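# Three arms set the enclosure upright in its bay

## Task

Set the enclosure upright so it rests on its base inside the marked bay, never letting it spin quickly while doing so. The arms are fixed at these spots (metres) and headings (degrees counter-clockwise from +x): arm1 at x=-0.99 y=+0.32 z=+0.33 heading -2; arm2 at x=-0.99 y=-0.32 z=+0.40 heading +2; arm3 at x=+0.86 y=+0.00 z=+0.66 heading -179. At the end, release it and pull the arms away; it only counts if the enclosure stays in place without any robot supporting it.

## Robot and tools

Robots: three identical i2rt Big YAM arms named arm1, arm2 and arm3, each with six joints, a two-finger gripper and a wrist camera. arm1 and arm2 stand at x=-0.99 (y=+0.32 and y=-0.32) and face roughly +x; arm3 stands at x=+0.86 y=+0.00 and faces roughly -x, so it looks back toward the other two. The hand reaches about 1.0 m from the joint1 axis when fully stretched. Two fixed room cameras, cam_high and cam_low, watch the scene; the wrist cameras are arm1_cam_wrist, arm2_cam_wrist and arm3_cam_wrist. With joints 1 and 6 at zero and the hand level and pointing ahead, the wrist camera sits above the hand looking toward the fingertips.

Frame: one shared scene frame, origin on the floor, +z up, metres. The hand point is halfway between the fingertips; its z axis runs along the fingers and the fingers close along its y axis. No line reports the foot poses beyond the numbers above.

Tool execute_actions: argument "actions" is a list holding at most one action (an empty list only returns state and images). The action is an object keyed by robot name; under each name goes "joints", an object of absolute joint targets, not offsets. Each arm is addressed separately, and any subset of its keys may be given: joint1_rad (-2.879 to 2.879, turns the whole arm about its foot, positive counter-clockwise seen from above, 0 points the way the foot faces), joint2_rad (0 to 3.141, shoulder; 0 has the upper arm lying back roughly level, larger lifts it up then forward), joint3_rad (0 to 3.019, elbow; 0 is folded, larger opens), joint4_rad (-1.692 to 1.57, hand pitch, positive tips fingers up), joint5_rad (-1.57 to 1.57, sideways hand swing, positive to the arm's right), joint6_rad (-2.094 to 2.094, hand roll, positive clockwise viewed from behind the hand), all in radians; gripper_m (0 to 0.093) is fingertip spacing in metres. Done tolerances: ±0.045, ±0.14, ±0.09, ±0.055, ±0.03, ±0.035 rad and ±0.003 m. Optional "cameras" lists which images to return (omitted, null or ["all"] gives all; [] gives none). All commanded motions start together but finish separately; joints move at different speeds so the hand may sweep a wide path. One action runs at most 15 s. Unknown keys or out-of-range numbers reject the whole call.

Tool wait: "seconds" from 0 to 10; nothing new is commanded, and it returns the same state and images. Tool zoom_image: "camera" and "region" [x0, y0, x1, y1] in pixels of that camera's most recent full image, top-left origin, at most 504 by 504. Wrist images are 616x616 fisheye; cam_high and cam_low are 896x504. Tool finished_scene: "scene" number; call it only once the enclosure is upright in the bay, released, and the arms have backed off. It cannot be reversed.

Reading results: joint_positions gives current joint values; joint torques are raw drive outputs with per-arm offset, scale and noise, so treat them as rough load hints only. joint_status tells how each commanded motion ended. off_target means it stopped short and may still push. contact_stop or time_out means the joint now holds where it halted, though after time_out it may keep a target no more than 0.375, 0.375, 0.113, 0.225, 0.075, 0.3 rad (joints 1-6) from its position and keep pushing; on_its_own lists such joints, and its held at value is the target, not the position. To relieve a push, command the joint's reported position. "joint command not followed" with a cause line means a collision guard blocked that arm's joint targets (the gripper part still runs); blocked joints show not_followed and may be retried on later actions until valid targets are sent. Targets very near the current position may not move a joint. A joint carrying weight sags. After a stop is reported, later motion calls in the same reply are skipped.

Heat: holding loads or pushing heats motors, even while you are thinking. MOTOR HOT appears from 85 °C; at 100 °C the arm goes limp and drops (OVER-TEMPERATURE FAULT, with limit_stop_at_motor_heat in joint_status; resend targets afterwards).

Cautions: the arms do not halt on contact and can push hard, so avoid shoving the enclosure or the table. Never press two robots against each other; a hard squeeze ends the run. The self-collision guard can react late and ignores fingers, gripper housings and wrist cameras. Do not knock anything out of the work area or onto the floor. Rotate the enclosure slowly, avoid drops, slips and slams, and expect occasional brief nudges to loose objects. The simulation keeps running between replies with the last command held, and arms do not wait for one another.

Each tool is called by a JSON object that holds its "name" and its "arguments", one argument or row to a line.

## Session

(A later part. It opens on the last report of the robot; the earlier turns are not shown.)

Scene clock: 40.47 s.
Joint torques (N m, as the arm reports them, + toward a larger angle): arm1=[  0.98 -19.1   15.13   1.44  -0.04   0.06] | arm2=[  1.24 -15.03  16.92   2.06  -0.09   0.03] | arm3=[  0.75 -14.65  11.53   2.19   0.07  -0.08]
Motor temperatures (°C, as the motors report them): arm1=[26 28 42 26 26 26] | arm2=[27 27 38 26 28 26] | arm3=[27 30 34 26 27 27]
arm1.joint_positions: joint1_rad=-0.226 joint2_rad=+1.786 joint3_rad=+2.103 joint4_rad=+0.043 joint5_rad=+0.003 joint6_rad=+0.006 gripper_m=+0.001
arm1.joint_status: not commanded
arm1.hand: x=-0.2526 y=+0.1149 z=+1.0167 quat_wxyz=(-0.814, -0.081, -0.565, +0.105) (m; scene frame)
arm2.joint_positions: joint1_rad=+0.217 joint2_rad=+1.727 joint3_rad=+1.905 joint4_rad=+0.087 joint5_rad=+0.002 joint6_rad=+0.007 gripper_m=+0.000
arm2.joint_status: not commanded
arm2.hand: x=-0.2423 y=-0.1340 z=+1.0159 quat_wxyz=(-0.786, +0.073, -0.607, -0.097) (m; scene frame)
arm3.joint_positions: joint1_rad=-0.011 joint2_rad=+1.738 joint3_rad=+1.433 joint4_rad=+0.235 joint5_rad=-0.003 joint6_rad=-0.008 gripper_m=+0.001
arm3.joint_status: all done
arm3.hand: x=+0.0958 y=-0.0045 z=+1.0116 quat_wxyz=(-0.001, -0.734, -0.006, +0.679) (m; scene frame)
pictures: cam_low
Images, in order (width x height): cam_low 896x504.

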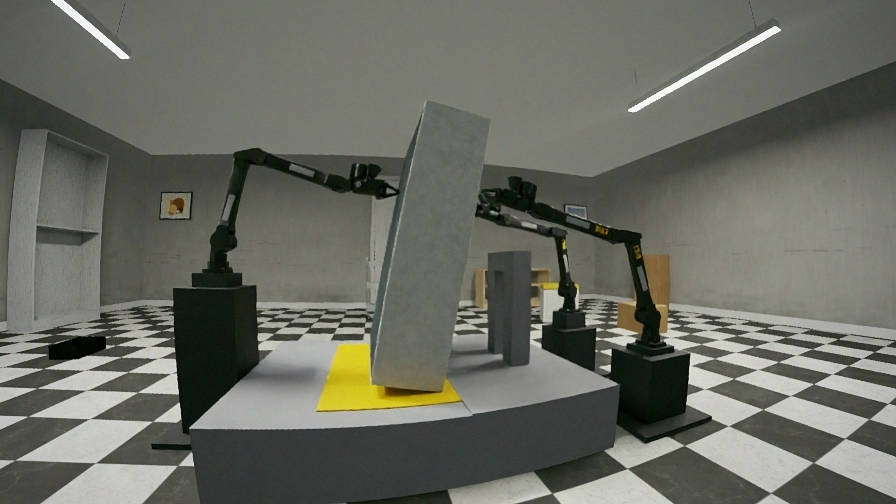

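{"name": "execute_actions", "arguments": {
  "actions": [
    {"arm3":{"joints":{"joint2_rad":1.68,"joint3_rad":1.43}}}
  ],
  "cameras": []
}}

{"name": "execute_actions", "arguments": {
  "actions": [
    {"arm3":{"joints":{"joint2_rad":1.6,"joint3_rad":1.36}}}
  ],
  "cameras": []
}}

{"name": "execute_actions", "arguments": {
  "actions": [
    {"arm3":{"joints":{"joint2_rad":1.52,"joint3_rad":1.29}}}
  ],
  "cameras": []
}}

{"name": "execute_actions", "arguments": {
  "actions": [
    {"arm3":{"joints":{"joint2_rad":1.44,"joint3_rad":1.22}}}
  ],
  "cameras": []
}}

{"name": "execute_actions", "arguments": {
  "actions": [
    {"arm1":{"joints":{"joint2_rad":0.7,"joint3_rad":1.1}},"arm2":{"joints":{"joint2_rad":0.7,"joint3_rad":1.0}},"arm3":{"joints":{"joint2_rad":0.7,"joint3_rad":0.8}}}
  ],
  "cameras": ["cam_low"]
}}

{"name": "finished_scene", "arguments": {
  "scene": 1
}}

Scene clock: 46.30 s.
Joint torques (N m, as the arm reports them, + toward a larger angle): arm1=[  0.97 -18.92  15.11   1.44  -0.04   0.06] | arm2=[  1.36 -14.53  16.92   2.12  -0.08   0.04] | arm3=[  0.57 -10.91  12.88   2.55   0.07  -0.07]
Motor temperatures (°C, as the motors report them): arm1=[26 29 42 26 26 26] | arm2=[27 27 38 26 28 26] | arm3=[27 29 35 26 27 27]
arm1.joint_positions: joint1_rad=-0.226 joint2_rad=+1.786 joint3_rad=+2.103 joint4_rad=+0.043 joint5_rad=+0.003 joint6_rad=+0.006 gripper_m=+0.001
arm1.joint_status: not commanded
arm1.hand: x=-0.2526 y=+0.1149 z=+1.0167 quat_wxyz=(-0.814, -0.081, -0.565, +0.105) (m; scene frame)
arm2.joint_positions: joint1_rad=+0.217 joint2_rad=+1.727 joint3_rad=+1.905 joint4_rad=+0.087 joint5_rad=+0.002 joint6_rad=+0.007 gripper_m=+0.000
arm2.joint_status: not commanded
arm2.hand: x=-0.2423 y=-0.1340 z=+1.0159 quat_wxyz=(-0.786, +0.073, -0.607, -0.097) (m; scene frame)
arm3.joint_positions: joint1_rad=-0.010 joint2_rad=+1.626 joint3_rad=+1.364 joint4_rad=+0.224 joint5_rad=-0.003 joint6_rad=-0.008 gripper_m=+0.001
arm3.joint_status: all done
arm3.hand: x=+0.1318 y=-0.0045 z=+1.0480 quat_wxyz=(-0.001, -0.723, -0.006, +0.691) (m; scene frame)
pictures: none
No camera images: the call's "cameras" was empty. Leave "cameras" out to get every camera's image.

Scene clock: 47.53 s.
Joint torques (N m, as the arm reports them, + toward a larger angle): arm1=[  0.97 -18.9   15.11   1.44  -0.04   0.06] | arm2=[  1.15 -14.29  16.94   2.12  -0.13   0.04] | arm3=[ 0.61 -9.41 14.69  3.15  0.07 -0.08]
Motor temperatures (°C, as the motors report them): arm1=[26 29 42 26 26 26] | arm2=[27 27 38 26 28 26] | arm3=[27 29 35 26 27 27]
arm1.joint_positions: joint1_rad=-0.226 joint2_rad=+1.786 joint3_rad=+2.103 joint4_rad=+0.043 joint5_rad=+0.003 joint6_rad=+0.006 gripper_m=+0.001
arm1.joint_status: not commanded
arm1.hand: x=-0.2526 y=+0.1149 z=+1.0167 quat_wxyz=(-0.814, -0.081, -0.565, +0.105) (m; scene frame)
arm2.joint_positions: joint1_rad=+0.217 joint2_rad=+1.727 joint3_rad=+1.905 joint4_rad=+0.087 joint5_rad=+0.002 joint6_rad=+0.007 gripper_m=+0.000
arm2.joint_status: not commanded
arm2.hand: x=-0.2423 y=-0.1340 z=+1.0159 quat_wxyz=(-0.786, +0.073, -0.607, -0.097) (m; scene frame)
arm3.joint_positions: joint1_rad=-0.010 joint2_rad=+1.544 joint3_rad=+1.267 joint4_rad=+0.210 joint5_rad=-0.003 joint6_rad=-0.008 gripper_m=+0.001
arm3.joint_status: joint3_rad off_target (ended at +1.267, target +1.360); the others done
arm3.hand: x=+0.1648 y=-0.0045 z=+1.0419 quat_wxyz=(-0.001, -0.733, -0.006, +0.681) (m; scene frame)
pictures: none
No camera images: the call's "cameras" was empty. Leave "cameras" out to get every camera's image.

Scene clock: 48.80 s.
Joint torques (N m, as the arm reports them, + toward a larger angle): arm1=[  0.99 -18.9   15.11   1.44  -0.04   0.06] | arm2=[  1.13 -14.79  16.89   2.06  -0.08   0.04] | arm3=[ 0.55 -7.49 16.01  3.82  0.08 -0.09]
Motor temperatures (°C, as the motors report them): arm1=[26 29 42 26 26 26] | arm2=[27 27 38 26 28 26] | arm3=[27 29 36 26 27 27]
arm1.joint_positions: joint1_rad=-0.226 joint2_rad=+1.786 joint3_rad=+2.103 joint4_rad=+0.043 joint5_rad=+0.003 joint6_rad=+0.006 gripper_m=+0.001
arm1.joint_status: not commanded
arm1.hand: x=-0.2526 y=+0.1149 z=+1.0167 quat_wxyz=(-0.814, -0.081, -0.565, +0.105) (m; scene frame)
arm2.joint_positions: joint1_rad=+0.217 joint2_rad=+1.727 joint3_rad=+1.905 joint4_rad=+0.087 joint5_rad=+0.002 joint6_rad=+0.007 gripper_m=+0.000
arm2.joint_status: not commanded
arm2.hand: x=-0.2423 y=-0.1340 z=+1.0159 quat_wxyz=(-0.786, +0.073, -0.607, -0.097) (m; scene frame)
arm3.joint_positions: joint1_rad=-0.010 joint2_rad=+1.462 joint3_rad=+1.174 joint4_rad=+0.194 joint5_rad=-0.003 joint6_rad=-0.008 gripper_m=+0.001
arm3.joint_status: joint3_rad off_target (ended at +1.174, target +1.290); the others done
arm3.hand: x=+0.1978 y=-0.0045 z=+1.0347 quat_wxyz=(-0.001, -0.742, -0.006, +0.671) (m; scene frame)
pictures: none
No camera images: the call's "cameras" was empty. Leave "cameras" out to get every camera's image.

Scene clock: 50.00 s.
Joint torques (N m, as the arm reports them, + toward a larger angle): arm1=[  0.95 -18.93  15.11   1.44  -0.04   0.06] | arm2=[  1.55 -14.4   16.85   2.03  -0.11   0.05] | arm3=[ 0.39 -6.92 17.36  4.08  0.08 -0.06]
Motor temperatures (°C, as the motors report them): arm1=[26 29 42 26 26 26] | arm2=[27 27 38 26 28 26] | arm3=[27 29 36 26 27 27]
arm1.joint_positions: joint1_rad=-0.226 joint2_rad=+1.786 joint3_rad=+2.103 joint4_rad=+0.043 joint5_rad=+0.003 joint6_rad=+0.006 gripper_m=+0.001
arm1.joint_status: not commanded
arm1.hand: x=-0.2526 y=+0.1149 z=+1.0167 quat_wxyz=(-0.814, -0.081, -0.565, +0.105) (m; scene frame)
arm2.joint_positions: joint1_rad=+0.217 joint2_rad=+1.727 joint3_rad=+1.905 joint4_rad=+0.087 joint5_rad=+0.002 joint6_rad=+0.007 gripper_m=+0.000
arm2.joint_status: not commanded
arm2.hand: x=-0.2423 y=-0.1340 z=+1.0159 quat_wxyz=(-0.786, +0.073, -0.607, -0.097) (m; scene frame)
arm3.joint_positions: joint1_rad=-0.009 joint2_rad=+1.383 joint3_rad=+1.085 joint4_rad=+0.181 joint5_rad=-0.003 joint6_rad=-0.008 gripper_m=+0.001
arm3.joint_status: joint3_rad off_target (ended at +1.085, target +1.220); the others done
arm3.hand: x=+0.2301 y=-0.0048 z=+1.0264 quat_wxyz=(-0.002, -0.749, -0.007, +0.662) (m; scene frame)
pictures: none
No camera images: the call's "cameras" was empty. Leave "cameras" out to get every camera's image.

Scene clock: 51.63 s.
Joint torques (N m, as the arm reports them, + toward a larger angle): arm1=[ 0.89 -1.23 10.59  1.17 -0.04  0.06] | arm2=[ 1.17 -1.4  10.41  1.66 -0.1   0.02] | arm3=[ 0.57 -0.36  8.75  1.74  0.08 -0.07]
Motor temperatures (°C, as the motors report them): arm1=[26 29 42 26 26 26] | arm2=[27 27 38 26 28 26] | arm3=[27 29 36 26 27 27]
arm1.joint_positions: joint1_rad=-0.226 joint2_rad=+0.701 joint3_rad=+1.099 joint4_rad=+0.049 joint5_rad=+0.003 joint6_rad=+0.006 gripper_m=+0.001
arm1.joint_status: all done
arm1.hand: x=-0.6501 y=+0.2228 z=+1.0076 quat_wxyz=(-0.838, -0.076, -0.529, +0.108) (m; scene frame)
arm2.joint_positions: joint1_rad=+0.217 joint2_rad=+0.703 joint3_rad=+1.001 joint4_rad=+0.093 joint5_rad=+0.002 joint6_rad=+0.007 gripper_m=+0.000
arm2.joint_status: all done
arm2.hand: x=-0.6222 y=-0.2282 z=+1.0257 quat_wxyz=(-0.822, +0.067, -0.556, -0.102) (m; scene frame)
arm3.joint_positions: joint1_rad=-0.009 joint2_rad=+0.688 joint3_rad=+0.800 joint4_rad=+0.240 joint5_rad=-0.003 joint6_rad=-0.008 gripper_m=+0.001
arm3.joint_status: all done
arm3.hand: x=+0.4732 y=-0.0026 z=+1.2046 quat_wxyz=(-0.001, -0.575, -0.005, +0.818) (m; scene frame)
pictures: cam_low
Images, in order (width x height): cam_low 896x504.

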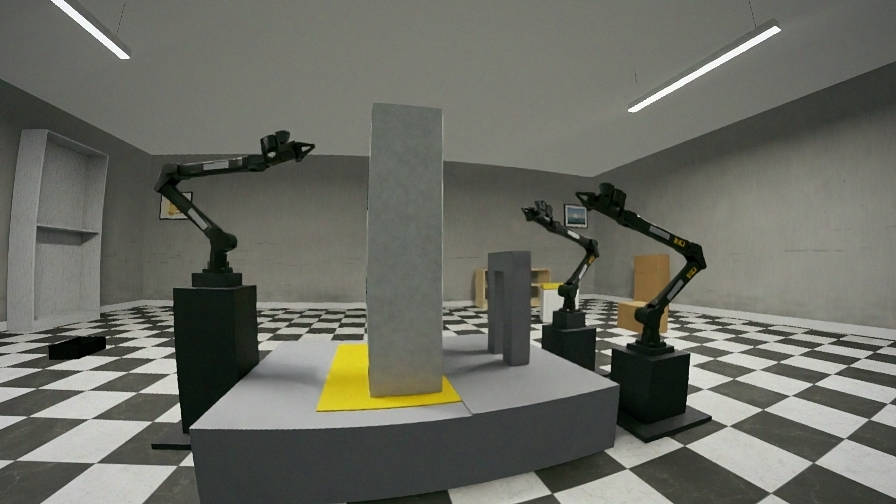

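The scene is finished: the task was done.


## Next scene

The same job, from a new start.

{"name": "execute_actions", "arguments": {
  "actions": [],
  "cameras": ["cam_low","cam_high"]
}}

Scene clock: 0.00 s.
Joint torques (N m, as the arm reports them, + toward a larger angle): no reading
Motor temperatures (°C, as the motors report them): arm1=[26 27 32 26 26 26] | arm2=[27 26 29 26 28 26] | arm3=[27 27 29 26 27 27]
arm1.joint_positions: joint1_rad=-0.249 joint2_rad=+0.479 joint3_rad=+1.324 joint4_rad=-1.347 joint5_rad=+0.166 joint6_rad=+0.475 gripper_m=+0.095
arm1.joint_status: not commanded
arm1.hand: x=-0.8201 y=+0.2364 z=+0.8612 quat_wxyz=(-0.510, -0.360, -0.781, +0.021) (m; scene frame)
arm2.joint_positions: joint1_rad=+0.246 joint2_rad=+0.437 joint3_rad=+1.358 joint4_rad=-1.512 joint5_rad=+0.282 joint6_rad=-0.415 gripper_m=+0.094
arm2.joint_status: not commanded
arm2.hand: x=-0.8370 y=-0.3269 z=+0.9183 quat_wxyz=(-0.452, +0.234, -0.846, +0.159) (m; scene frame)
arm3.joint_positions: joint1_rad=-0.166 joint2_rad=+0.585 joint3_rad=+1.411 joint4_rad=-1.506 joint5_rad=-0.073 joint6_rad=-0.210 gripper_m=+0.094
arm3.joint_status: not commanded
arm3.hand: x=+0.6633 y=+0.0172 z=+1.1776 quat_wxyz=(+0.043, -0.903, -0.043, +0.426) (m; scene frame)
pictures: cam_high, cam_low
Images, in order (width x height): cam_high 896x504, cam_low 896x504.

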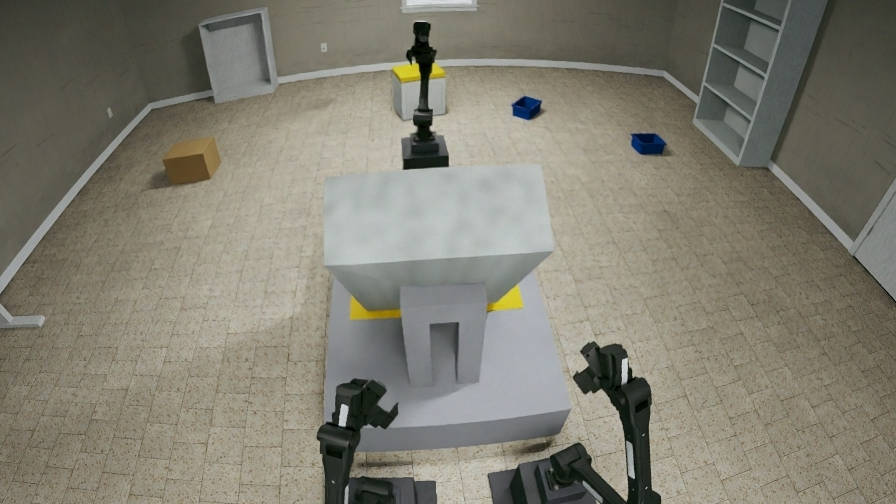

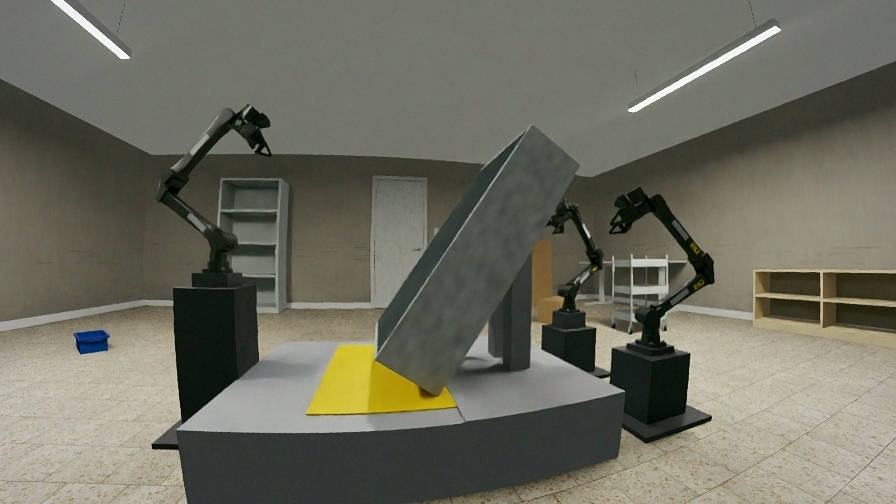

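Shifted about 5 cm in +y.

{"name": "execute_actions", "arguments": {
  "actions": [
    {"arm1":{"joints":{"joint1_rad":-0.14,"joint2_rad":0.8,"joint3_rad":1.17,"joint4_rad":0.05,"joint5_rad":0,"joint6_rad":0,"gripper_m":0}},"arm2":{"joints":{"joint1_rad":0.3,"joint2_rad":0.78,"joint3_rad":1.04,"joint4_rad":0.1,"joint5_rad":0,"joint6_rad":0,"gripper_m":0}},"arm3":{"joints":{"joint1_rad":-0.04,"joint2_rad":2.03,"joint3_rad":1.79,"joint4_rad":0.25,"joint5_rad":0,"joint6_rad":0,"gripper_m":0}}}
  ],
  "cameras": ["cam_low"]
}}

{"name": "execute_actions", "arguments": {
  "actions": [
    {"arm1":{"joints":{"joint2_rad":0.97,"joint3_rad":1.33}},"arm2":{"joints":{"joint2_rad":0.95,"joint3_rad":1.2}}}
  ],
  "cameras": []
}}

{"name": "execute_actions", "arguments": {
  "actions": [
    {"arm1":{"joints":{"joint2_rad":1.12,"joint3_rad":1.46}},"arm2":{"joints":{"joint2_rad":1.1,"joint3_rad":1.35}}}
  ],
  "cameras": []
}}

{"name": "execute_actions", "arguments": {
  "actions": [
    {"arm1":{"joints":{"joint2_rad":1.25,"joint3_rad":1.57}},"arm2":{"joints":{"joint2_rad":1.23,"joint3_rad":1.47}}}
  ],
  "cameras": ["cam_low","cam_high"]
}}

Scene clock: 5.37 s.
Joint torques (N m, as the arm reports them, + toward a larger angle): arm1=[ 0.79 -1.37 12.26  1.66 -0.04  0.03] | arm2=[ 1.86 -3.   12.65  2.23 -0.12  0.18] | arm3=[  0.79 -21.8   11.02   2.33   0.07  -0.05]
Motor temperatures (°C, as the motors report them): arm1=[26 27 33 26 26 26] | arm2=[27 26 30 26 28 26] | arm3=[27 27 30 26 27 27]
arm1.joint_positions: joint1_rad=-0.144 joint2_rad=+0.792 joint3_rad=+1.152 joint4_rad=+0.035 joint5_rad=+0.003 joint6_rad=+0.009 gripper_m=+0.001
arm1.joint_status: all done
arm1.hand: x=-0.6059 y=+0.2435 z=+1.0035 quat_wxyz=(-0.828, -0.057, -0.553, +0.072) (m; scene frame)
arm2.joint_positions: joint1_rad=+0.288 joint2_rad=+0.790 joint3_rad=+1.018 joint4_rad=+0.080 joint5_rad=+0.002 joint6_rad=-0.008 gripper_m=+0.000
arm2.joint_status: all done
arm2.hand: x=-0.5910 y=-0.1905 z=+1.0007 quat_wxyz=(-0.795, +0.096, -0.586, -0.121) (m; scene frame)
arm3.joint_positions: joint1_rad=-0.051 joint2_rad=+2.040 joint3_rad=+1.752 joint4_rad=+0.230 joint5_rad=-0.003 joint6_rad=-0.009 gripper_m=+0.001
arm3.joint_status: all done
arm3.hand: x=-0.0073 y=+0.0299 z=+0.9648 quat_wxyz=(+0.014, -0.730, +0.008, +0.684) (m; scene frame)
pictures: cam_low
Images, in order (width x height): cam_low 896x504.

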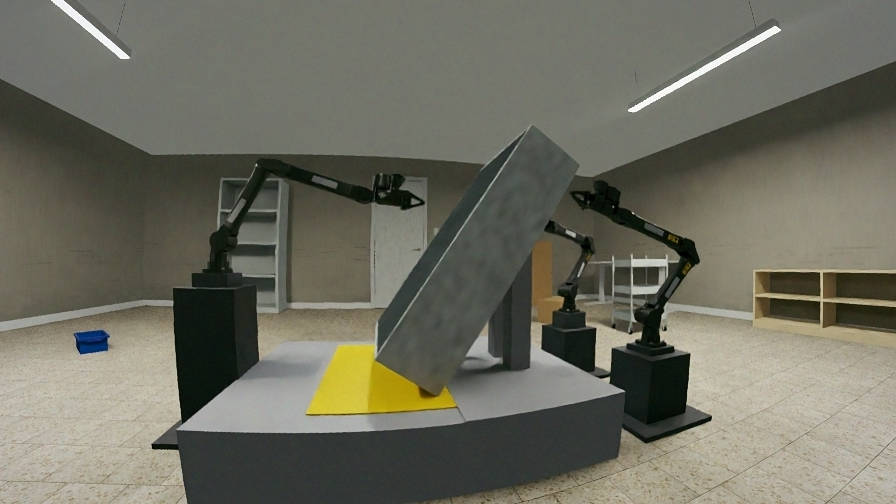

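Scene clock: 6.43 s.
Joint torques (N m, as the arm reports them, + toward a larger angle): arm1=[ 0.77 -6.25 15.01  1.53 -0.04  0.03] | arm2=[ 1.96 -4.79 16.83  2.17 -0.12  0.18] | arm3=[  0.91 -21.75  10.96   2.35   0.05  -0.08]
Motor temperatures (°C, as the motors report them): arm1=[26 27 34 26 26 26] | arm2=[27 26 31 26 28 26] | arm3=[27 27 31 26 27 27]
arm1.joint_positions: joint1_rad=-0.144 joint2_rad=+0.976 joint3_rad=+1.285 joint4_rad=+0.039 joint5_rad=+0.003 joint6_rad=+0.009 gripper_m=+0.001
arm1.joint_status: all done
arm1.hand: x=-0.5347 y=+0.2303 z=+1.0085 quat_wxyz=(-0.814, -0.059, -0.573, +0.071) (m; scene frame)
arm2.joint_positions: joint1_rad=+0.288 joint2_rad=+0.955 joint3_rad=+1.135 joint4_rad=+0.083 joint5_rad=+0.002 joint6_rad=-0.008 gripper_m=+0.000
arm2.joint_status: all done
arm2.hand: x=-0.5323 y=-0.1714 z=+1.0033 quat_wxyz=(-0.782, +0.098, -0.604, -0.119) (m; scene frame)
arm3.joint_positions: joint1_rad=-0.051 joint2_rad=+2.040 joint3_rad=+1.752 joint4_rad=+0.230 joint5_rad=-0.003 joint6_rad=-0.009 gripper_m=+0.001
arm3.joint_status: not commanded
arm3.hand: x=-0.0073 y=+0.0299 z=+0.9648 quat_wxyz=(+0.014, -0.730, +0.008, +0.684) (m; scene frame)
pictures: none
No camera images: the call's "cameras" was empty. Leave "cameras" out to get every camera's image.

Scene clock: 8.40 s.
Joint torques (N m, as the arm reports them, + toward a larger angle): arm1=[ 0.39 -2.43 16.07  1.82  0.35  0.05] | arm2=[ 1.52 -1.7  21.37  2.61  0.21  0.22] | arm3=[  0.56 -21.76  10.95   2.4    0.08  -0.06]
Motor temperatures (°C, as the motors report them): arm1=[26 27 36 26 26 26] | arm2=[27 26 32 26 28 26] | arm3=[27 28 31 26 27 27]
arm1.joint_positions: joint1_rad=-0.139 joint2_rad=+1.070 joint3_rad=+1.402 joint4_rad=+0.031 joint5_rad=-0.005 joint6_rad=+0.007 gripper_m=+0.001
arm1.joint_status: all done
arm1.hand: x=-0.5049 y=+0.2284 z=+1.0334 quat_wxyz=(-0.819, -0.053, -0.567, +0.067) (m; scene frame)
arm2.joint_positions: joint1_rad=+0.294 joint2_rad=+1.051 joint3_rad=+1.236 joint4_rad=+0.073 joint5_rad=-0.004 joint6_rad=-0.007 gripper_m=+0.000
arm2.joint_status: joint3_rad time_out (moved +0.100 of +0.215); the others done
arm2.on_its_own: joint3_rad reads +1.236 and still pushes toward +1.348 since a time_out
arm2.hand: x=-0.5010 y=-0.1572 z=+1.0176 quat_wxyz=(-0.780, +0.102, -0.605, -0.123) (m; scene frame)
arm3.joint_positions: joint1_rad=-0.051 joint2_rad=+2.040 joint3_rad=+1.752 joint4_rad=+0.230 joint5_rad=-0.003 joint6_rad=-0.009 gripper_m=+0.001
arm3.joint_status: not commanded
arm3.hand: x=-0.0073 y=+0.0299 z=+0.9648 quat_wxyz=(+0.014, -0.730, +0.008, +0.684) (m; scene frame)
pictures: none
No camera images: the call's "cameras" was empty. Leave "cameras" out to get every camera's image.

not run: a stop came earlier in this reply.

{"name": "execute_actions", "arguments": {
  "actions": [
    {"arm1":{"joints":{"joint2_rad":1.25,"joint3_rad":1.57}},"arm2":{"joints":{"joint2_rad":1.25,"joint3_rad":1.48}}}
  ],
  "cameras": []
}}

{"name": "execute_actions", "arguments": {
  "actions": [
    {"arm1":{"joints":{"joint2_rad":1.37,"joint3_rad":1.69}},"arm2":{"joints":{"joint2_rad":1.38,"joint3_rad":1.6}}}
  ],
  "cameras": []
}}

{"name": "execute_actions", "arguments": {
  "actions": [
    {"arm1":{"joints":{"joint2_rad":1.49,"joint3_rad":1.81}},"arm2":{"joints":{"joint2_rad":1.5,"joint3_rad":1.72}}}
  ],
  "cameras": []
}}

{"name": "execute_actions", "arguments": {
  "actions": [
    {"arm1":{"joints":{"joint2_rad":1.6,"joint3_rad":1.93}},"arm2":{"joints":{"joint2_rad":1.61,"joint3_rad":1.84}}}
  ],
  "cameras": ["cam_low","cam_high"]
}}

Scene clock: 13.13 s.
Joint torques (N m, as the arm reports them, + toward a larger angle): arm1=[ 0.19 -8.58 14.17  1.63  0.09  0.06] | arm2=[ 1.06 -4.89 18.93  2.57  0.32  0.19] | arm3=[  0.68 -22.26  10.97   2.29   0.08  -0.06]
Motor temperatures (°C, as the motors report them): arm1=[26 28 38 26 26 26] | arm2=[27 26 36 26 28 26] | arm3=[27 28 33 26 27 27]
arm1.joint_positions: joint1_rad=-0.137 joint2_rad=+1.233 joint3_rad=+1.536 joint4_rad=+0.037 joint5_rad=+0.000 joint6_rad=+0.006 gripper_m=+0.001
arm1.joint_status: all done
arm1.hand: x=-0.4399 y=+0.2172 z=+1.0326 quat_wxyz=(-0.813, -0.055, -0.576, +0.067) (m; scene frame)
arm2.joint_positions: joint1_rad=+0.298 joint2_rad=+1.208 joint3_rad=+1.393 joint4_rad=+0.073 joint5_rad=-0.007 joint6_rad=-0.006 gripper_m=+0.000
arm2.joint_status: all done
arm2.hand: x=-0.4467 y=-0.1359 z=+1.0330 quat_wxyz=(-0.780, +0.105, -0.605, -0.126) (m; scene frame)
arm3.joint_positions: joint1_rad=-0.051 joint2_rad=+2.040 joint3_rad=+1.752 joint4_rad=+0.230 joint5_rad=-0.003 joint6_rad=-0.009 gripper_m=+0.001
arm3.joint_status: not commanded
arm3.hand: x=-0.0073 y=+0.0299 z=+0.9648 quat_wxyz=(+0.014, -0.730, +0.008, +0.684) (m; scene frame)
pictures: none
No camera images: the call's "cameras" was empty. Leave "cameras" out to get every camera's image.

Scene clock: 14.07 s.
Joint torques (N m, as the arm reports them, + toward a larger angle): arm1=[  0.3  -11.7   14.56   1.72   0.12   0.06] | arm2=[ 0.86 -6.04 17.9   2.38  0.4   0.18] | arm3=[  0.93 -21.85  10.93   2.44   0.05  -0.06]
Motor temperatures (°C, as the motors report them): arm1=[26 28 39 26 26 26] | arm2=[27 26 36 26 28 26] | arm3=[27 29 33 26 27 27]
arm1.joint_positions: joint1_rad=-0.137 joint2_rad=+1.365 joint3_rad=+1.650 joint4_rad=+0.039 joint5_rad=+0.000 joint6_rad=+0.006 gripper_m=+0.001
arm1.joint_status: all done
arm1.hand: x=-0.3866 y=+0.2077 z=+1.0266 quat_wxyz=(-0.808, -0.056, -0.583, +0.067) (m; scene frame)
arm2.joint_positions: joint1_rad=+0.300 joint2_rad=+1.336 joint3_rad=+1.523 joint4_rad=+0.080 joint5_rad=-0.007 joint6_rad=-0.006 gripper_m=+0.000
arm2.joint_status: all done
arm2.hand: x=-0.4011 y=-0.1192 z=+1.0410 quat_wxyz=(-0.782, +0.105, -0.601, -0.128) (m; scene frame)
arm3.joint_positions: joint1_rad=-0.051 joint2_rad=+2.040 joint3_rad=+1.752 joint4_rad=+0.230 joint5_rad=-0.003 joint6_rad=-0.009 gripper_m=+0.001
arm3.joint_status: not commanded
arm3.hand: x=-0.0073 y=+0.0299 z=+0.9648 quat_wxyz=(+0.014, -0.730, +0.008, +0.684) (m; scene frame)
pictures: none
No camera images: the call's "cameras" was empty. Leave "cameras" out to get every camera's image.

Scene clock: 15.07 s.
Joint torques (N m, as the arm reports them, + toward a larger angle): arm1=[  0.16 -14.16  14.88   1.68   0.21   0.06] | arm2=[ 1.18 -9.83 16.67  2.2   0.35  0.2 ] | arm3=[  0.49 -21.87  11.01   2.43   0.07  -0.07]
Motor temperatures (°C, as the motors report them): arm1=[26 28 39 26 26 26] | arm2=[27 26 36 26 28 26] | arm3=[27 29 33 26 27 27]
arm1.joint_positions: joint1_rad=-0.137 joint2_rad=+1.488 joint3_rad=+1.766 joint4_rad=+0.039 joint5_rad=-0.002 joint6_rad=+0.006 gripper_m=+0.001
arm1.joint_status: all done
arm1.hand: x=-0.3389 y=+0.1995 z=+1.0208 quat_wxyz=(-0.806, -0.055, -0.586, +0.066) (m; scene frame)
arm2.joint_positions: joint1_rad=+0.302 joint2_rad=+1.474 joint3_rad=+1.656 joint4_rad=+0.084 joint5_rad=-0.007 joint6_rad=-0.006 gripper_m=+0.000
arm2.joint_status: all done
arm2.hand: x=-0.3510 y=-0.1012 z=+1.0383 quat_wxyz=(-0.782, +0.105, -0.601, -0.128) (m; scene frame)
arm3.joint_positions: joint1_rad=-0.051 joint2_rad=+2.040 joint3_rad=+1.752 joint4_rad=+0.230 joint5_rad=-0.003 joint6_rad=-0.009 gripper_m=+0.001
arm3.joint_status: not commanded
arm3.hand: x=-0.0073 y=+0.0299 z=+0.9648 quat_wxyz=(+0.014, -0.730, +0.008, +0.684) (m; scene frame)
pictures: none
No camera images: the call's "cameras" was empty. Leave "cameras" out to get every camera's image.

Scene clock: 16.00 s.
Joint torques (N m, as the arm reports them, + toward a larger angle): arm1=[  0.32 -16.78  15.14   1.5    0.16   0.06] | arm2=[ 0.83 -9.52 17.16  2.14  0.35  0.19] | arm3=[  1.58 -20.36  11.24   2.28   0.04  -0.07]
Motor temperatures (°C, as the motors report them): arm1=[26 28 39 26 26 26] | arm2=[27 26 37 26 28 26] | arm3=[27 29 33 26 27 27]
arm1.joint_positions: joint1_rad=-0.137 joint2_rad=+1.593 joint3_rad=+1.884 joint4_rad=+0.039 joint5_rad=-0.001 joint6_rad=+0.006 gripper_m=+0.001
arm1.joint_status: all done
arm1.hand: x=-0.3019 y=+0.1928 z=+1.0222 quat_wxyz=(-0.810, -0.055, -0.581, +0.067) (m; scene frame)
arm2.joint_positions: joint1_rad=+0.302 joint2_rad=+1.570 joint3_rad=+1.770 joint4_rad=+0.085 joint5_rad=-0.006 joint6_rad=-0.006 gripper_m=+0.000
arm2.joint_status: all done
arm2.hand: x=-0.3187 y=-0.0903 z=+1.0445 quat_wxyz=(-0.787, +0.104, -0.594, -0.129) (m; scene frame)
arm3.joint_positions: joint1_rad=-0.051 joint2_rad=+2.021 joint3_rad=+1.750 joint4_rad=+0.237 joint5_rad=-0.002 joint6_rad=-0.009 gripper_m=+0.001
arm3.joint_status: not commanded
arm3.hand: x=-0.0034 y=+0.0299 z=+0.9819 quat_wxyz=(+0.014, -0.721, +0.009, +0.692) (m; scene frame)
pictures: cam_high, cam_low
Images, in order (width x height): cam_high 896x504, cam_low 896x504.

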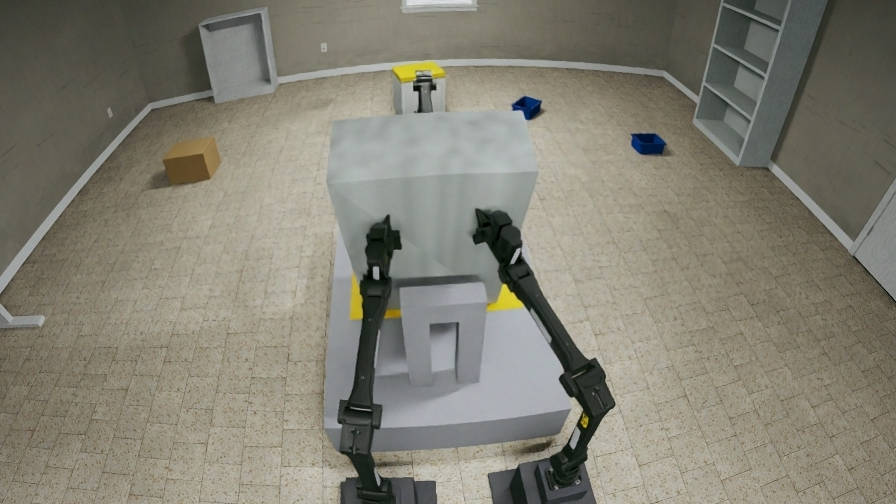

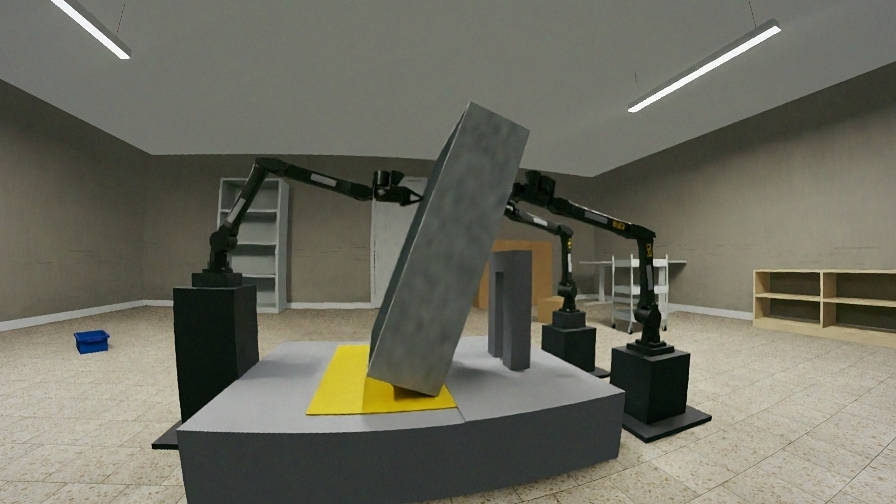

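{"name": "execute_actions", "arguments": {
  "actions": [
    {"arm1":{"joints":{"joint2_rad":1.71,"joint3_rad":2.05}},"arm2":{"joints":{"joint2_rad":1.7,"joint3_rad":1.94}},"arm3":{"joints":{"joint2_rad":1.92,"joint3_rad":1.63}}}
  ],
  "cameras": []
}}

{"name": "execute_actions", "arguments": {
  "actions": [
    {"arm1":{"joints":{"joint2_rad":1.82,"joint3_rad":2.18}},"arm2":{"joints":{"joint2_rad":1.81,"joint3_rad":2.06}},"arm3":{"joints":{"joint2_rad":1.82,"joint3_rad":1.53}}}
  ],
  "cameras": []
}}

{"name": "execute_actions", "arguments": {
  "actions": [
    {"arm1":{"joints":{"joint2_rad":1.93,"joint3_rad":2.31}},"arm2":{"joints":{"joint2_rad":1.92,"joint3_rad":2.18}},"arm3":{"joints":{"joint2_rad":1.73,"joint3_rad":1.46}}}
  ],
  "cameras": []
}}

{"name": "execute_actions", "arguments": {
  "actions": [
    {"arm3":{"joints":{"joint2_rad":1.64,"joint3_rad":1.39}}}
  ],
  "cameras": []
}}

{"name": "execute_actions", "arguments": {
  "actions": [
    {"arm3":{"joints":{"joint2_rad":1.56,"joint3_rad":1.32}}}
  ],
  "cameras": []
}}

{"name": "execute_actions", "arguments": {
  "actions": [
    {"arm3":{"joints":{"joint2_rad":1.48,"joint3_rad":1.25}}}
  ],
  "cameras": []
}}

{"name": "execute_actions", "arguments": {
  "actions": [
    {"arm3":{"joints":{"joint2_rad":1.4,"joint3_rad":1.18}}}
  ],
  "cameras": []
}}

{"name": "execute_actions", "arguments": {
  "actions": [
    {"arm3":{"joints":{"joint2_rad":1.32,"joint3_rad":1.11}}}
  ],
  "cameras": ["cam_low"]
}}

Scene clock: 25.07 s.
Joint torques (N m, as the arm reports them, + toward a larger angle): arm1=[  0.24 -18.11  15.1    1.57   0.18   0.06] | arm2=[  0.79 -14.81  16.23   2.17   0.11   0.15] | arm3=[  0.54 -19.17   9.05   2.01   0.04  -0.07]
Motor temperatures (°C, as the motors report them): arm1=[26 29 41 26 26 26] | arm2=[27 27 38 26 28 26] | arm3=[27 29 35 26 27 27]
arm1.joint_positions: joint1_rad=-0.137 joint2_rad=+1.703 joint3_rad=+2.004 joint4_rad=+0.039 joint5_rad=-0.001 joint6_rad=+0.006 gripper_m=+0.001
arm1.joint_status: all done
arm1.hand: x=-0.2634 y=+0.1860 z=+1.0174 quat_wxyz=(-0.813, -0.055, -0.576, +0.067) (m; scene frame)
arm2.joint_positions: joint1_rad=+0.303 joint2_rad=+1.701 joint3_rad=+1.881 joint4_rad=+0.086 joint5_rad=-0.002 joint6_rad=-0.006 gripper_m=+0.000
arm2.joint_status: all done
arm2.hand: x=-0.2702 y=-0.0737 z=+1.0198 quat_wxyz=(-0.782, +0.104, -0.602, -0.127) (m; scene frame)
arm3.joint_positions: joint1_rad=-0.051 joint2_rad=+1.920 joint3_rad=+1.622 joint4_rad=+0.237 joint5_rad=-0.002 joint6_rad=-0.009 gripper_m=+0.001
arm3.joint_status: all done
arm3.hand: x=+0.0322 y=+0.0287 z=+0.9859 quat_wxyz=(+0.014, -0.731, +0.009, +0.682) (m; scene frame)
pictures: none
No camera images: the call's "cameras" was empty. Leave "cameras" out to get every camera's image.

Scene clock: 26.57 s.
Joint torques (N m, as the arm reports them, + toward a larger angle): arm1=[  0.26 -19.84  15.14   1.55   0.17   0.06] | arm2=[  0.97 -15.84  16.91   2.03   0.14   0.18] | arm3=[  0.72 -16.05  10.36   2.25   0.02  -0.07]
Motor temperatures (°C, as the motors report them): arm1=[26 29 42 26 26 26] | arm2=[27 27 38 26 28 26] | arm3=[27 29 35 26 27 27]
arm1.joint_positions: joint1_rad=-0.137 joint2_rad=+1.811 joint3_rad=+2.132 joint4_rad=+0.039 joint5_rad=-0.001 joint6_rad=+0.006 gripper_m=+0.001
arm1.joint_status: all done
arm1.hand: x=-0.2297 y=+0.1799 z=+1.0153 quat_wxyz=(-0.819, -0.054, -0.568, +0.068) (m; scene frame)
arm2.joint_positions: joint1_rad=+0.303 joint2_rad=+1.804 joint3_rad=+1.993 joint4_rad=+0.086 joint5_rad=-0.002 joint6_rad=-0.006 gripper_m=+0.000
arm2.joint_status: all done
arm2.hand: x=-0.2360 y=-0.0621 z=+1.0109 quat_wxyz=(-0.784, +0.103, -0.598, -0.128) (m; scene frame)
arm3.joint_positions: joint1_rad=-0.051 joint2_rad=+1.795 joint3_rad=+1.501 joint4_rad=+0.236 joint5_rad=-0.002 joint6_rad=-0.009 gripper_m=+0.001
arm3.joint_status: all done
arm3.hand: x=+0.0745 y=+0.0273 z=+1.0101 quat_wxyz=(+0.014, -0.730, +0.009, +0.683) (m; scene frame)
pictures: none
No camera images: the call's "cameras" was empty. Leave "cameras" out to get every camera's image.

Scene clock: 27.70 s.
Joint torques (N m, as the arm reports them, + toward a larger angle): arm1=[  0.26 -21.09  15.11   1.54   0.17   0.06] | arm2=[  1.07 -17.61  16.97   2.09   0.16   0.18] | arm3=[  0.61 -13.08  11.42   2.23   0.03  -0.06]
Motor temperatures (°C, as the motors report them): arm1=[26 29 42 26 26 26] | arm2=[27 27 38 26 28 26] | arm3=[27 29 35 26 27 27]
arm1.joint_positions: joint1_rad=-0.137 joint2_rad=+1.920 joint3_rad=+2.262 joint4_rad=+0.039 joint5_rad=-0.001 joint6_rad=+0.006 gripper_m=+0.001
arm1.joint_status: all done
arm1.hand: x=-0.1972 y=+0.1742 z=+1.0083 quat_wxyz=(-0.825, -0.053, -0.559, +0.068) (m; scene frame)
arm2.joint_positions: joint1_rad=+0.303 joint2_rad=+1.915 joint3_rad=+2.113 joint4_rad=+0.086 joint5_rad=-0.002 joint6_rad=-0.006 gripper_m=+0.000
arm2.joint_status: all done
arm2.hand: x=-0.2014 y=-0.0503 z=+0.9970 quat_wxyz=(-0.787, +0.103, -0.595, -0.128) (m; scene frame)
arm3.joint_positions: joint1_rad=-0.051 joint2_rad=+1.693 joint3_rad=+1.415 joint4_rad=+0.236 joint5_rad=-0.002 joint6_rad=-0.009 gripper_m=+0.001
arm3.joint_status: all done
arm3.hand: x=+0.1092 y=+0.0261 z=+1.0341 quat_wxyz=(+0.014, -0.724, +0.009, +0.689) (m; scene frame)
pictures: none
No camera images: the call's "cameras" was empty. Leave "cameras" out to get every camera's image.

Scene clock: 29.17 s.
Joint torques (N m, as the arm reports them, + toward a larger angle): arm1=[  0.25 -21.44  15.08   1.52   0.17   0.06] | arm2=[  1.12 -17.42  16.89   2.08   0.13   0.19] | arm3=[  0.7  -10.13  13.93   2.94   0.03  -0.08]
Motor temperatures (°C, as the motors report them): arm1=[26 29 42 26 26 26] | arm2=[27 27 39 26 28 26] | arm3=[27 29 35 26 27 27]
arm1.joint_positions: joint1_rad=-0.137 joint2_rad=+1.920 joint3_rad=+2.262 joint4_rad=+0.039 joint5_rad=-0.001 joint6_rad=+0.006 gripper_m=+0.001
arm1.joint_status: not commanded
arm1.hand: x=-0.1972 y=+0.1742 z=+1.0083 quat_wxyz=(-0.825, -0.053, -0.559, +0.068) (m; scene frame)
arm2.joint_positions: joint1_rad=+0.303 joint2_rad=+1.915 joint3_rad=+2.113 joint4_rad=+0.086 joint5_rad=-0.002 joint6_rad=-0.006 gripper_m=+0.000
arm2.joint_status: not commanded
arm2.hand: x=-0.2014 y=-0.0503 z=+0.9970 quat_wxyz=(-0.787, +0.103, -0.595, -0.128) (m; scene frame)
arm3.joint_positions: joint1_rad=-0.051 joint2_rad=+1.591 joint3_rad=+1.306 joint4_rad=+0.215 joint5_rad=-0.002 joint6_rad=-0.009 gripper_m=+0.001
arm3.joint_status: all done
arm3.hand: x=+0.1484 y=+0.0248 z=+1.0348 quat_wxyz=(+0.014, -0.734, +0.009, +0.679) (m; scene frame)
pictures: none
No camera images: the call's "cameras" was empty. Leave "cameras" out to get every camera's image.

Scene clock: 30.43 s.
Joint torques (N m, as the arm reports them, + toward a larger angle): arm1=[  0.26 -21.21  15.04   1.51   0.16   0.06] | arm2=[  0.3  -17.56  16.94   1.97   0.09   0.15] | arm3=[ 0.97 -9.93 15.23  3.22  0.02 -0.05]
Motor temperatures (°C, as the motors report them): arm1=[26 29 42 26 26 26] | arm2=[27 27 39 26 28 26] | arm3=[27 29 36 26 27 27]
arm1.joint_positions: joint1_rad=-0.137 joint2_rad=+1.920 joint3_rad=+2.262 joint4_rad=+0.039 joint5_rad=-0.001 joint6_rad=+0.006 gripper_m=+0.001
arm1.joint_status: not commanded
arm1.hand: x=-0.1972 y=+0.1742 z=+1.0083 quat_wxyz=(-0.825, -0.053, -0.559, +0.068) (m; scene frame)
arm2.joint_positions: joint1_rad=+0.303 joint2_rad=+1.915 joint3_rad=+2.113 joint4_rad=+0.086 joint5_rad=-0.002 joint6_rad=-0.006 gripper_m=+0.000
arm2.joint_status: not commanded
arm2.hand: x=-0.2014 y=-0.0503 z=+0.9970 quat_wxyz=(-0.787, +0.103, -0.595, -0.128) (m; scene frame)
arm3.joint_positions: joint1_rad=-0.051 joint2_rad=+1.513 joint3_rad=+1.214 joint4_rad=+0.205 joint5_rad=-0.002 joint6_rad=-0.009 gripper_m=+0.001
arm3.joint_status: joint3_rad off_target (ended at +1.215, target +1.320); the others done
arm3.hand: x=+0.1800 y=+0.0237 z=+1.0289 quat_wxyz=(+0.013, -0.742, +0.009, +0.671) (m; scene frame)
pictures: none
No camera images: the call's "cameras" was empty. Leave "cameras" out to get every camera's image.

Scene clock: 31.63 s.
Joint torques (N m, as the arm reports them, + toward a larger angle): arm1=[  0.25 -21.18  15.04   1.52   0.16   0.06] | arm2=[  0.58 -17.48  16.88   2.03   0.11   0.2 ] | arm3=[ 0.75 -7.07 17.11  3.98  0.03 -0.08]
Motor temperatures (°C, as the motors report them): arm1=[26 30 42 26 26 26] | arm2=[27 27 39 26 28 26] | arm3=[27 29 36 26 27 27]
arm1.joint_positions: joint1_rad=-0.137 joint2_rad=+1.920 joint3_rad=+2.262 joint4_rad=+0.039 joint5_rad=-0.001 joint6_rad=+0.006 gripper_m=+0.001
arm1.joint_status: not commanded
arm1.hand: x=-0.1972 y=+0.1742 z=+1.0083 quat_wxyz=(-0.825, -0.053, -0.559, +0.068) (m; scene frame)
arm2.joint_positions: joint1_rad=+0.303 joint2_rad=+1.915 joint3_rad=+2.113 joint4_rad=+0.086 joint5_rad=-0.002 joint6_rad=-0.006 gripper_m=+0.000
arm2.joint_status: not commanded
arm2.hand: x=-0.2014 y=-0.0503 z=+0.9970 quat_wxyz=(-0.787, +0.103, -0.595, -0.128) (m; scene frame)
arm3.joint_positions: joint1_rad=-0.051 joint2_rad=+1.424 joint3_rad=+1.116 joint4_rad=+0.184 joint5_rad=-0.002 joint6_rad=-0.009 gripper_m=+0.001
arm3.joint_status: joint3_rad off_target (ended at +1.116, target +1.250); the others done
arm3.hand: x=+0.2160 y=+0.0224 z=+1.0204 quat_wxyz=(+0.013, -0.752, +0.009, +0.659) (m; scene frame)
pictures: none
No camera images: the call's "cameras" was empty. Leave "cameras" out to get every camera's image.

Scene clock: 32.90 s.
Joint torques (N m, as the arm reports them, + toward a larger angle): arm1=[  0.26 -21.19  15.04   1.51   0.17   0.06] | arm2=[  0.85 -17.18  16.89   2.06   0.14   0.18] | arm3=[ 0.91 -7.23 17.    4.11  0.03 -0.07]
Motor temperatures (°C, as the motors report them): arm1=[26 30 43 26 26 26] | arm2=[27 28 39 26 28 26] | arm3=[27 29 37 26 27 27]
arm1.joint_positions: joint1_rad=-0.137 joint2_rad=+1.920 joint3_rad=+2.262 joint4_rad=+0.039 joint5_rad=-0.001 joint6_rad=+0.006 gripper_m=+0.001
arm1.joint_status: not commanded
arm1.hand: x=-0.1972 y=+0.1742 z=+1.0083 quat_wxyz=(-0.825, -0.053, -0.559, +0.068) (m; scene frame)
arm2.joint_positions: joint1_rad=+0.303 joint2_rad=+1.915 joint3_rad=+2.113 joint4_rad=+0.086 joint5_rad=-0.002 joint6_rad=-0.006 gripper_m=+0.000
arm2.joint_status: not commanded
arm2.hand: x=-0.2014 y=-0.0503 z=+0.9970 quat_wxyz=(-0.787, +0.103, -0.595, -0.128) (m; scene frame)
arm3.joint_positions: joint1_rad=-0.051 joint2_rad=+1.355 joint3_rad=+1.044 joint4_rad=+0.179 joint5_rad=-0.002 joint6_rad=-0.008 gripper_m=+0.001
arm3.joint_status: joint3_rad off_target (ended at +1.044, target +1.180); the others done
arm3.hand: x=+0.2433 y=+0.0213 z=+1.0176 quat_wxyz=(+0.013, -0.754, +0.009, +0.656) (m; scene frame)
pictures: none
No camera images: the call's "cameras" was empty. Leave "cameras" out to get every camera's image.

Scene clock: 33.77 s.
Joint torques (N m, as the arm reports them, + toward a larger angle): arm1=[  0.27 -21.16  15.04   1.52   0.17   0.06] | arm2=[  0.68 -16.91  16.95   2.12   0.11   0.17] | arm3=[  0.99 -11.56  11.72   2.18   0.02  -0.07]
Motor temperatures (°C, as the motors report them): arm1=[26 30 43 26 26 26] | arm2=[27 28 39 26 28 26] | arm3=[27 29 37 26 27 27]
arm1.joint_positions: joint1_rad=-0.137 joint2_rad=+1.920 joint3_rad=+2.262 joint4_rad=+0.039 joint5_rad=-0.001 joint6_rad=+0.006 gripper_m=+0.001
arm1.joint_status: not commanded
arm1.hand: x=-0.1972 y=+0.1742 z=+1.0083 quat_wxyz=(-0.825, -0.053, -0.559, +0.068) (m; scene frame)
arm2.joint_positions: joint1_rad=+0.303 joint2_rad=+1.915 joint3_rad=+2.113 joint4_rad=+0.086 joint5_rad=-0.002 joint6_rad=-0.006 gripper_m=+0.000
arm2.joint_status: not commanded
arm2.hand: x=-0.2014 y=-0.0503 z=+0.9970 quat_wxyz=(-0.787, +0.103, -0.595, -0.128) (m; scene frame)
arm3.joint_positions: joint1_rad=-0.051 joint2_rad=+1.332 joint3_rad=+1.060 joint4_rad=+0.232 joint5_rad=-0.002 joint6_rad=-0.008 gripper_m=+0.001
arm3.joint_status: all done
arm3.hand: x=+0.2456 y=+0.0212 z=+1.0545 quat_wxyz=(+0.014, -0.723, +0.009, +0.690) (m; scene frame)
pictures: cam_low
Images, in order (width x height): cam_low 896x504.

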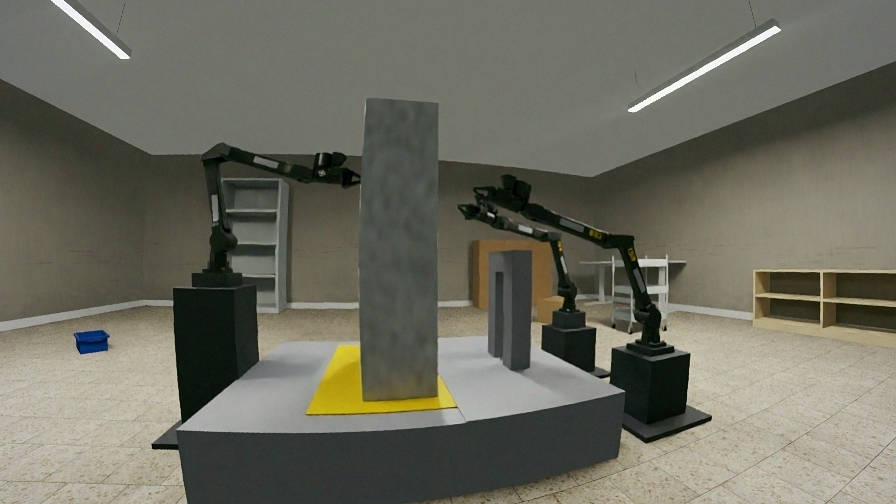

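{"name": "execute_actions", "arguments": {
  "actions": [
    {"arm1":{"joints":{"joint2_rad":0.7,"joint3_rad":1.2}},"arm2":{"joints":{"joint2_rad":0.7,"joint3_rad":1.2}},"arm3":{"joints":{"joint2_rad":0.7,"joint3_rad":0.8}}}
  ],
  "cameras": []
}}

{"name": "finished_scene", "arguments": {
  "scene": 2
}}

Scene clock: 38.50 s.
Joint torques (N m, as the arm reports them, + toward a larger angle): arm1=[0.15 0.03 9.84 1.01 0.16 0.06] | arm2=[ 0.66 -0.11  8.69  1.31  0.13  0.17] | arm3=[ 0.67 -0.34  8.94  1.82  0.01 -0.07]
Motor temperatures (°C, as the motors report them): arm1=[26 30 42 26 26 26] | arm2=[27 28 39 26 28 26] | arm3=[27 29 37 26 27 27]
arm1.joint_positions: joint1_rad=-0.137 joint2_rad=+0.700 joint3_rad=+1.201 joint4_rad=+0.050 joint5_rad=-0.001 joint6_rad=+0.006 gripper_m=+0.001
arm1.joint_status: all done
arm1.hand: x=-0.6724 y=+0.2585 z=+1.0661 quat_wxyz=(-0.869, -0.047, -0.487, +0.072) (m; scene frame)
arm2.joint_positions: joint1_rad=+0.303 joint2_rad=+0.701 joint3_rad=+1.206 joint4_rad=+0.094 joint5_rad=-0.002 joint6_rad=-0.006 gripper_m=+0.000
arm2.joint_status: all done
arm2.hand: x=-0.6834 y=-0.2145 z=+1.1436 quat_wxyz=(-0.871, +0.081, -0.464, -0.142) (m; scene frame)
arm3.joint_positions: joint1_rad=-0.051 joint2_rad=+0.688 joint3_rad=+0.797 joint4_rad=+0.240 joint5_rad=-0.002 joint6_rad=-0.008 gripper_m=+0.001
arm3.joint_status: all done
arm3.hand: x=+0.4729 y=+0.0136 z=+1.2026 quat_wxyz=(+0.016, -0.577, +0.007, +0.817) (m; scene frame)
pictures: none
No camera images: the call's "cameras" was empty. Leave "cameras" out to get every camera's image.

The scene is finished: the task was done.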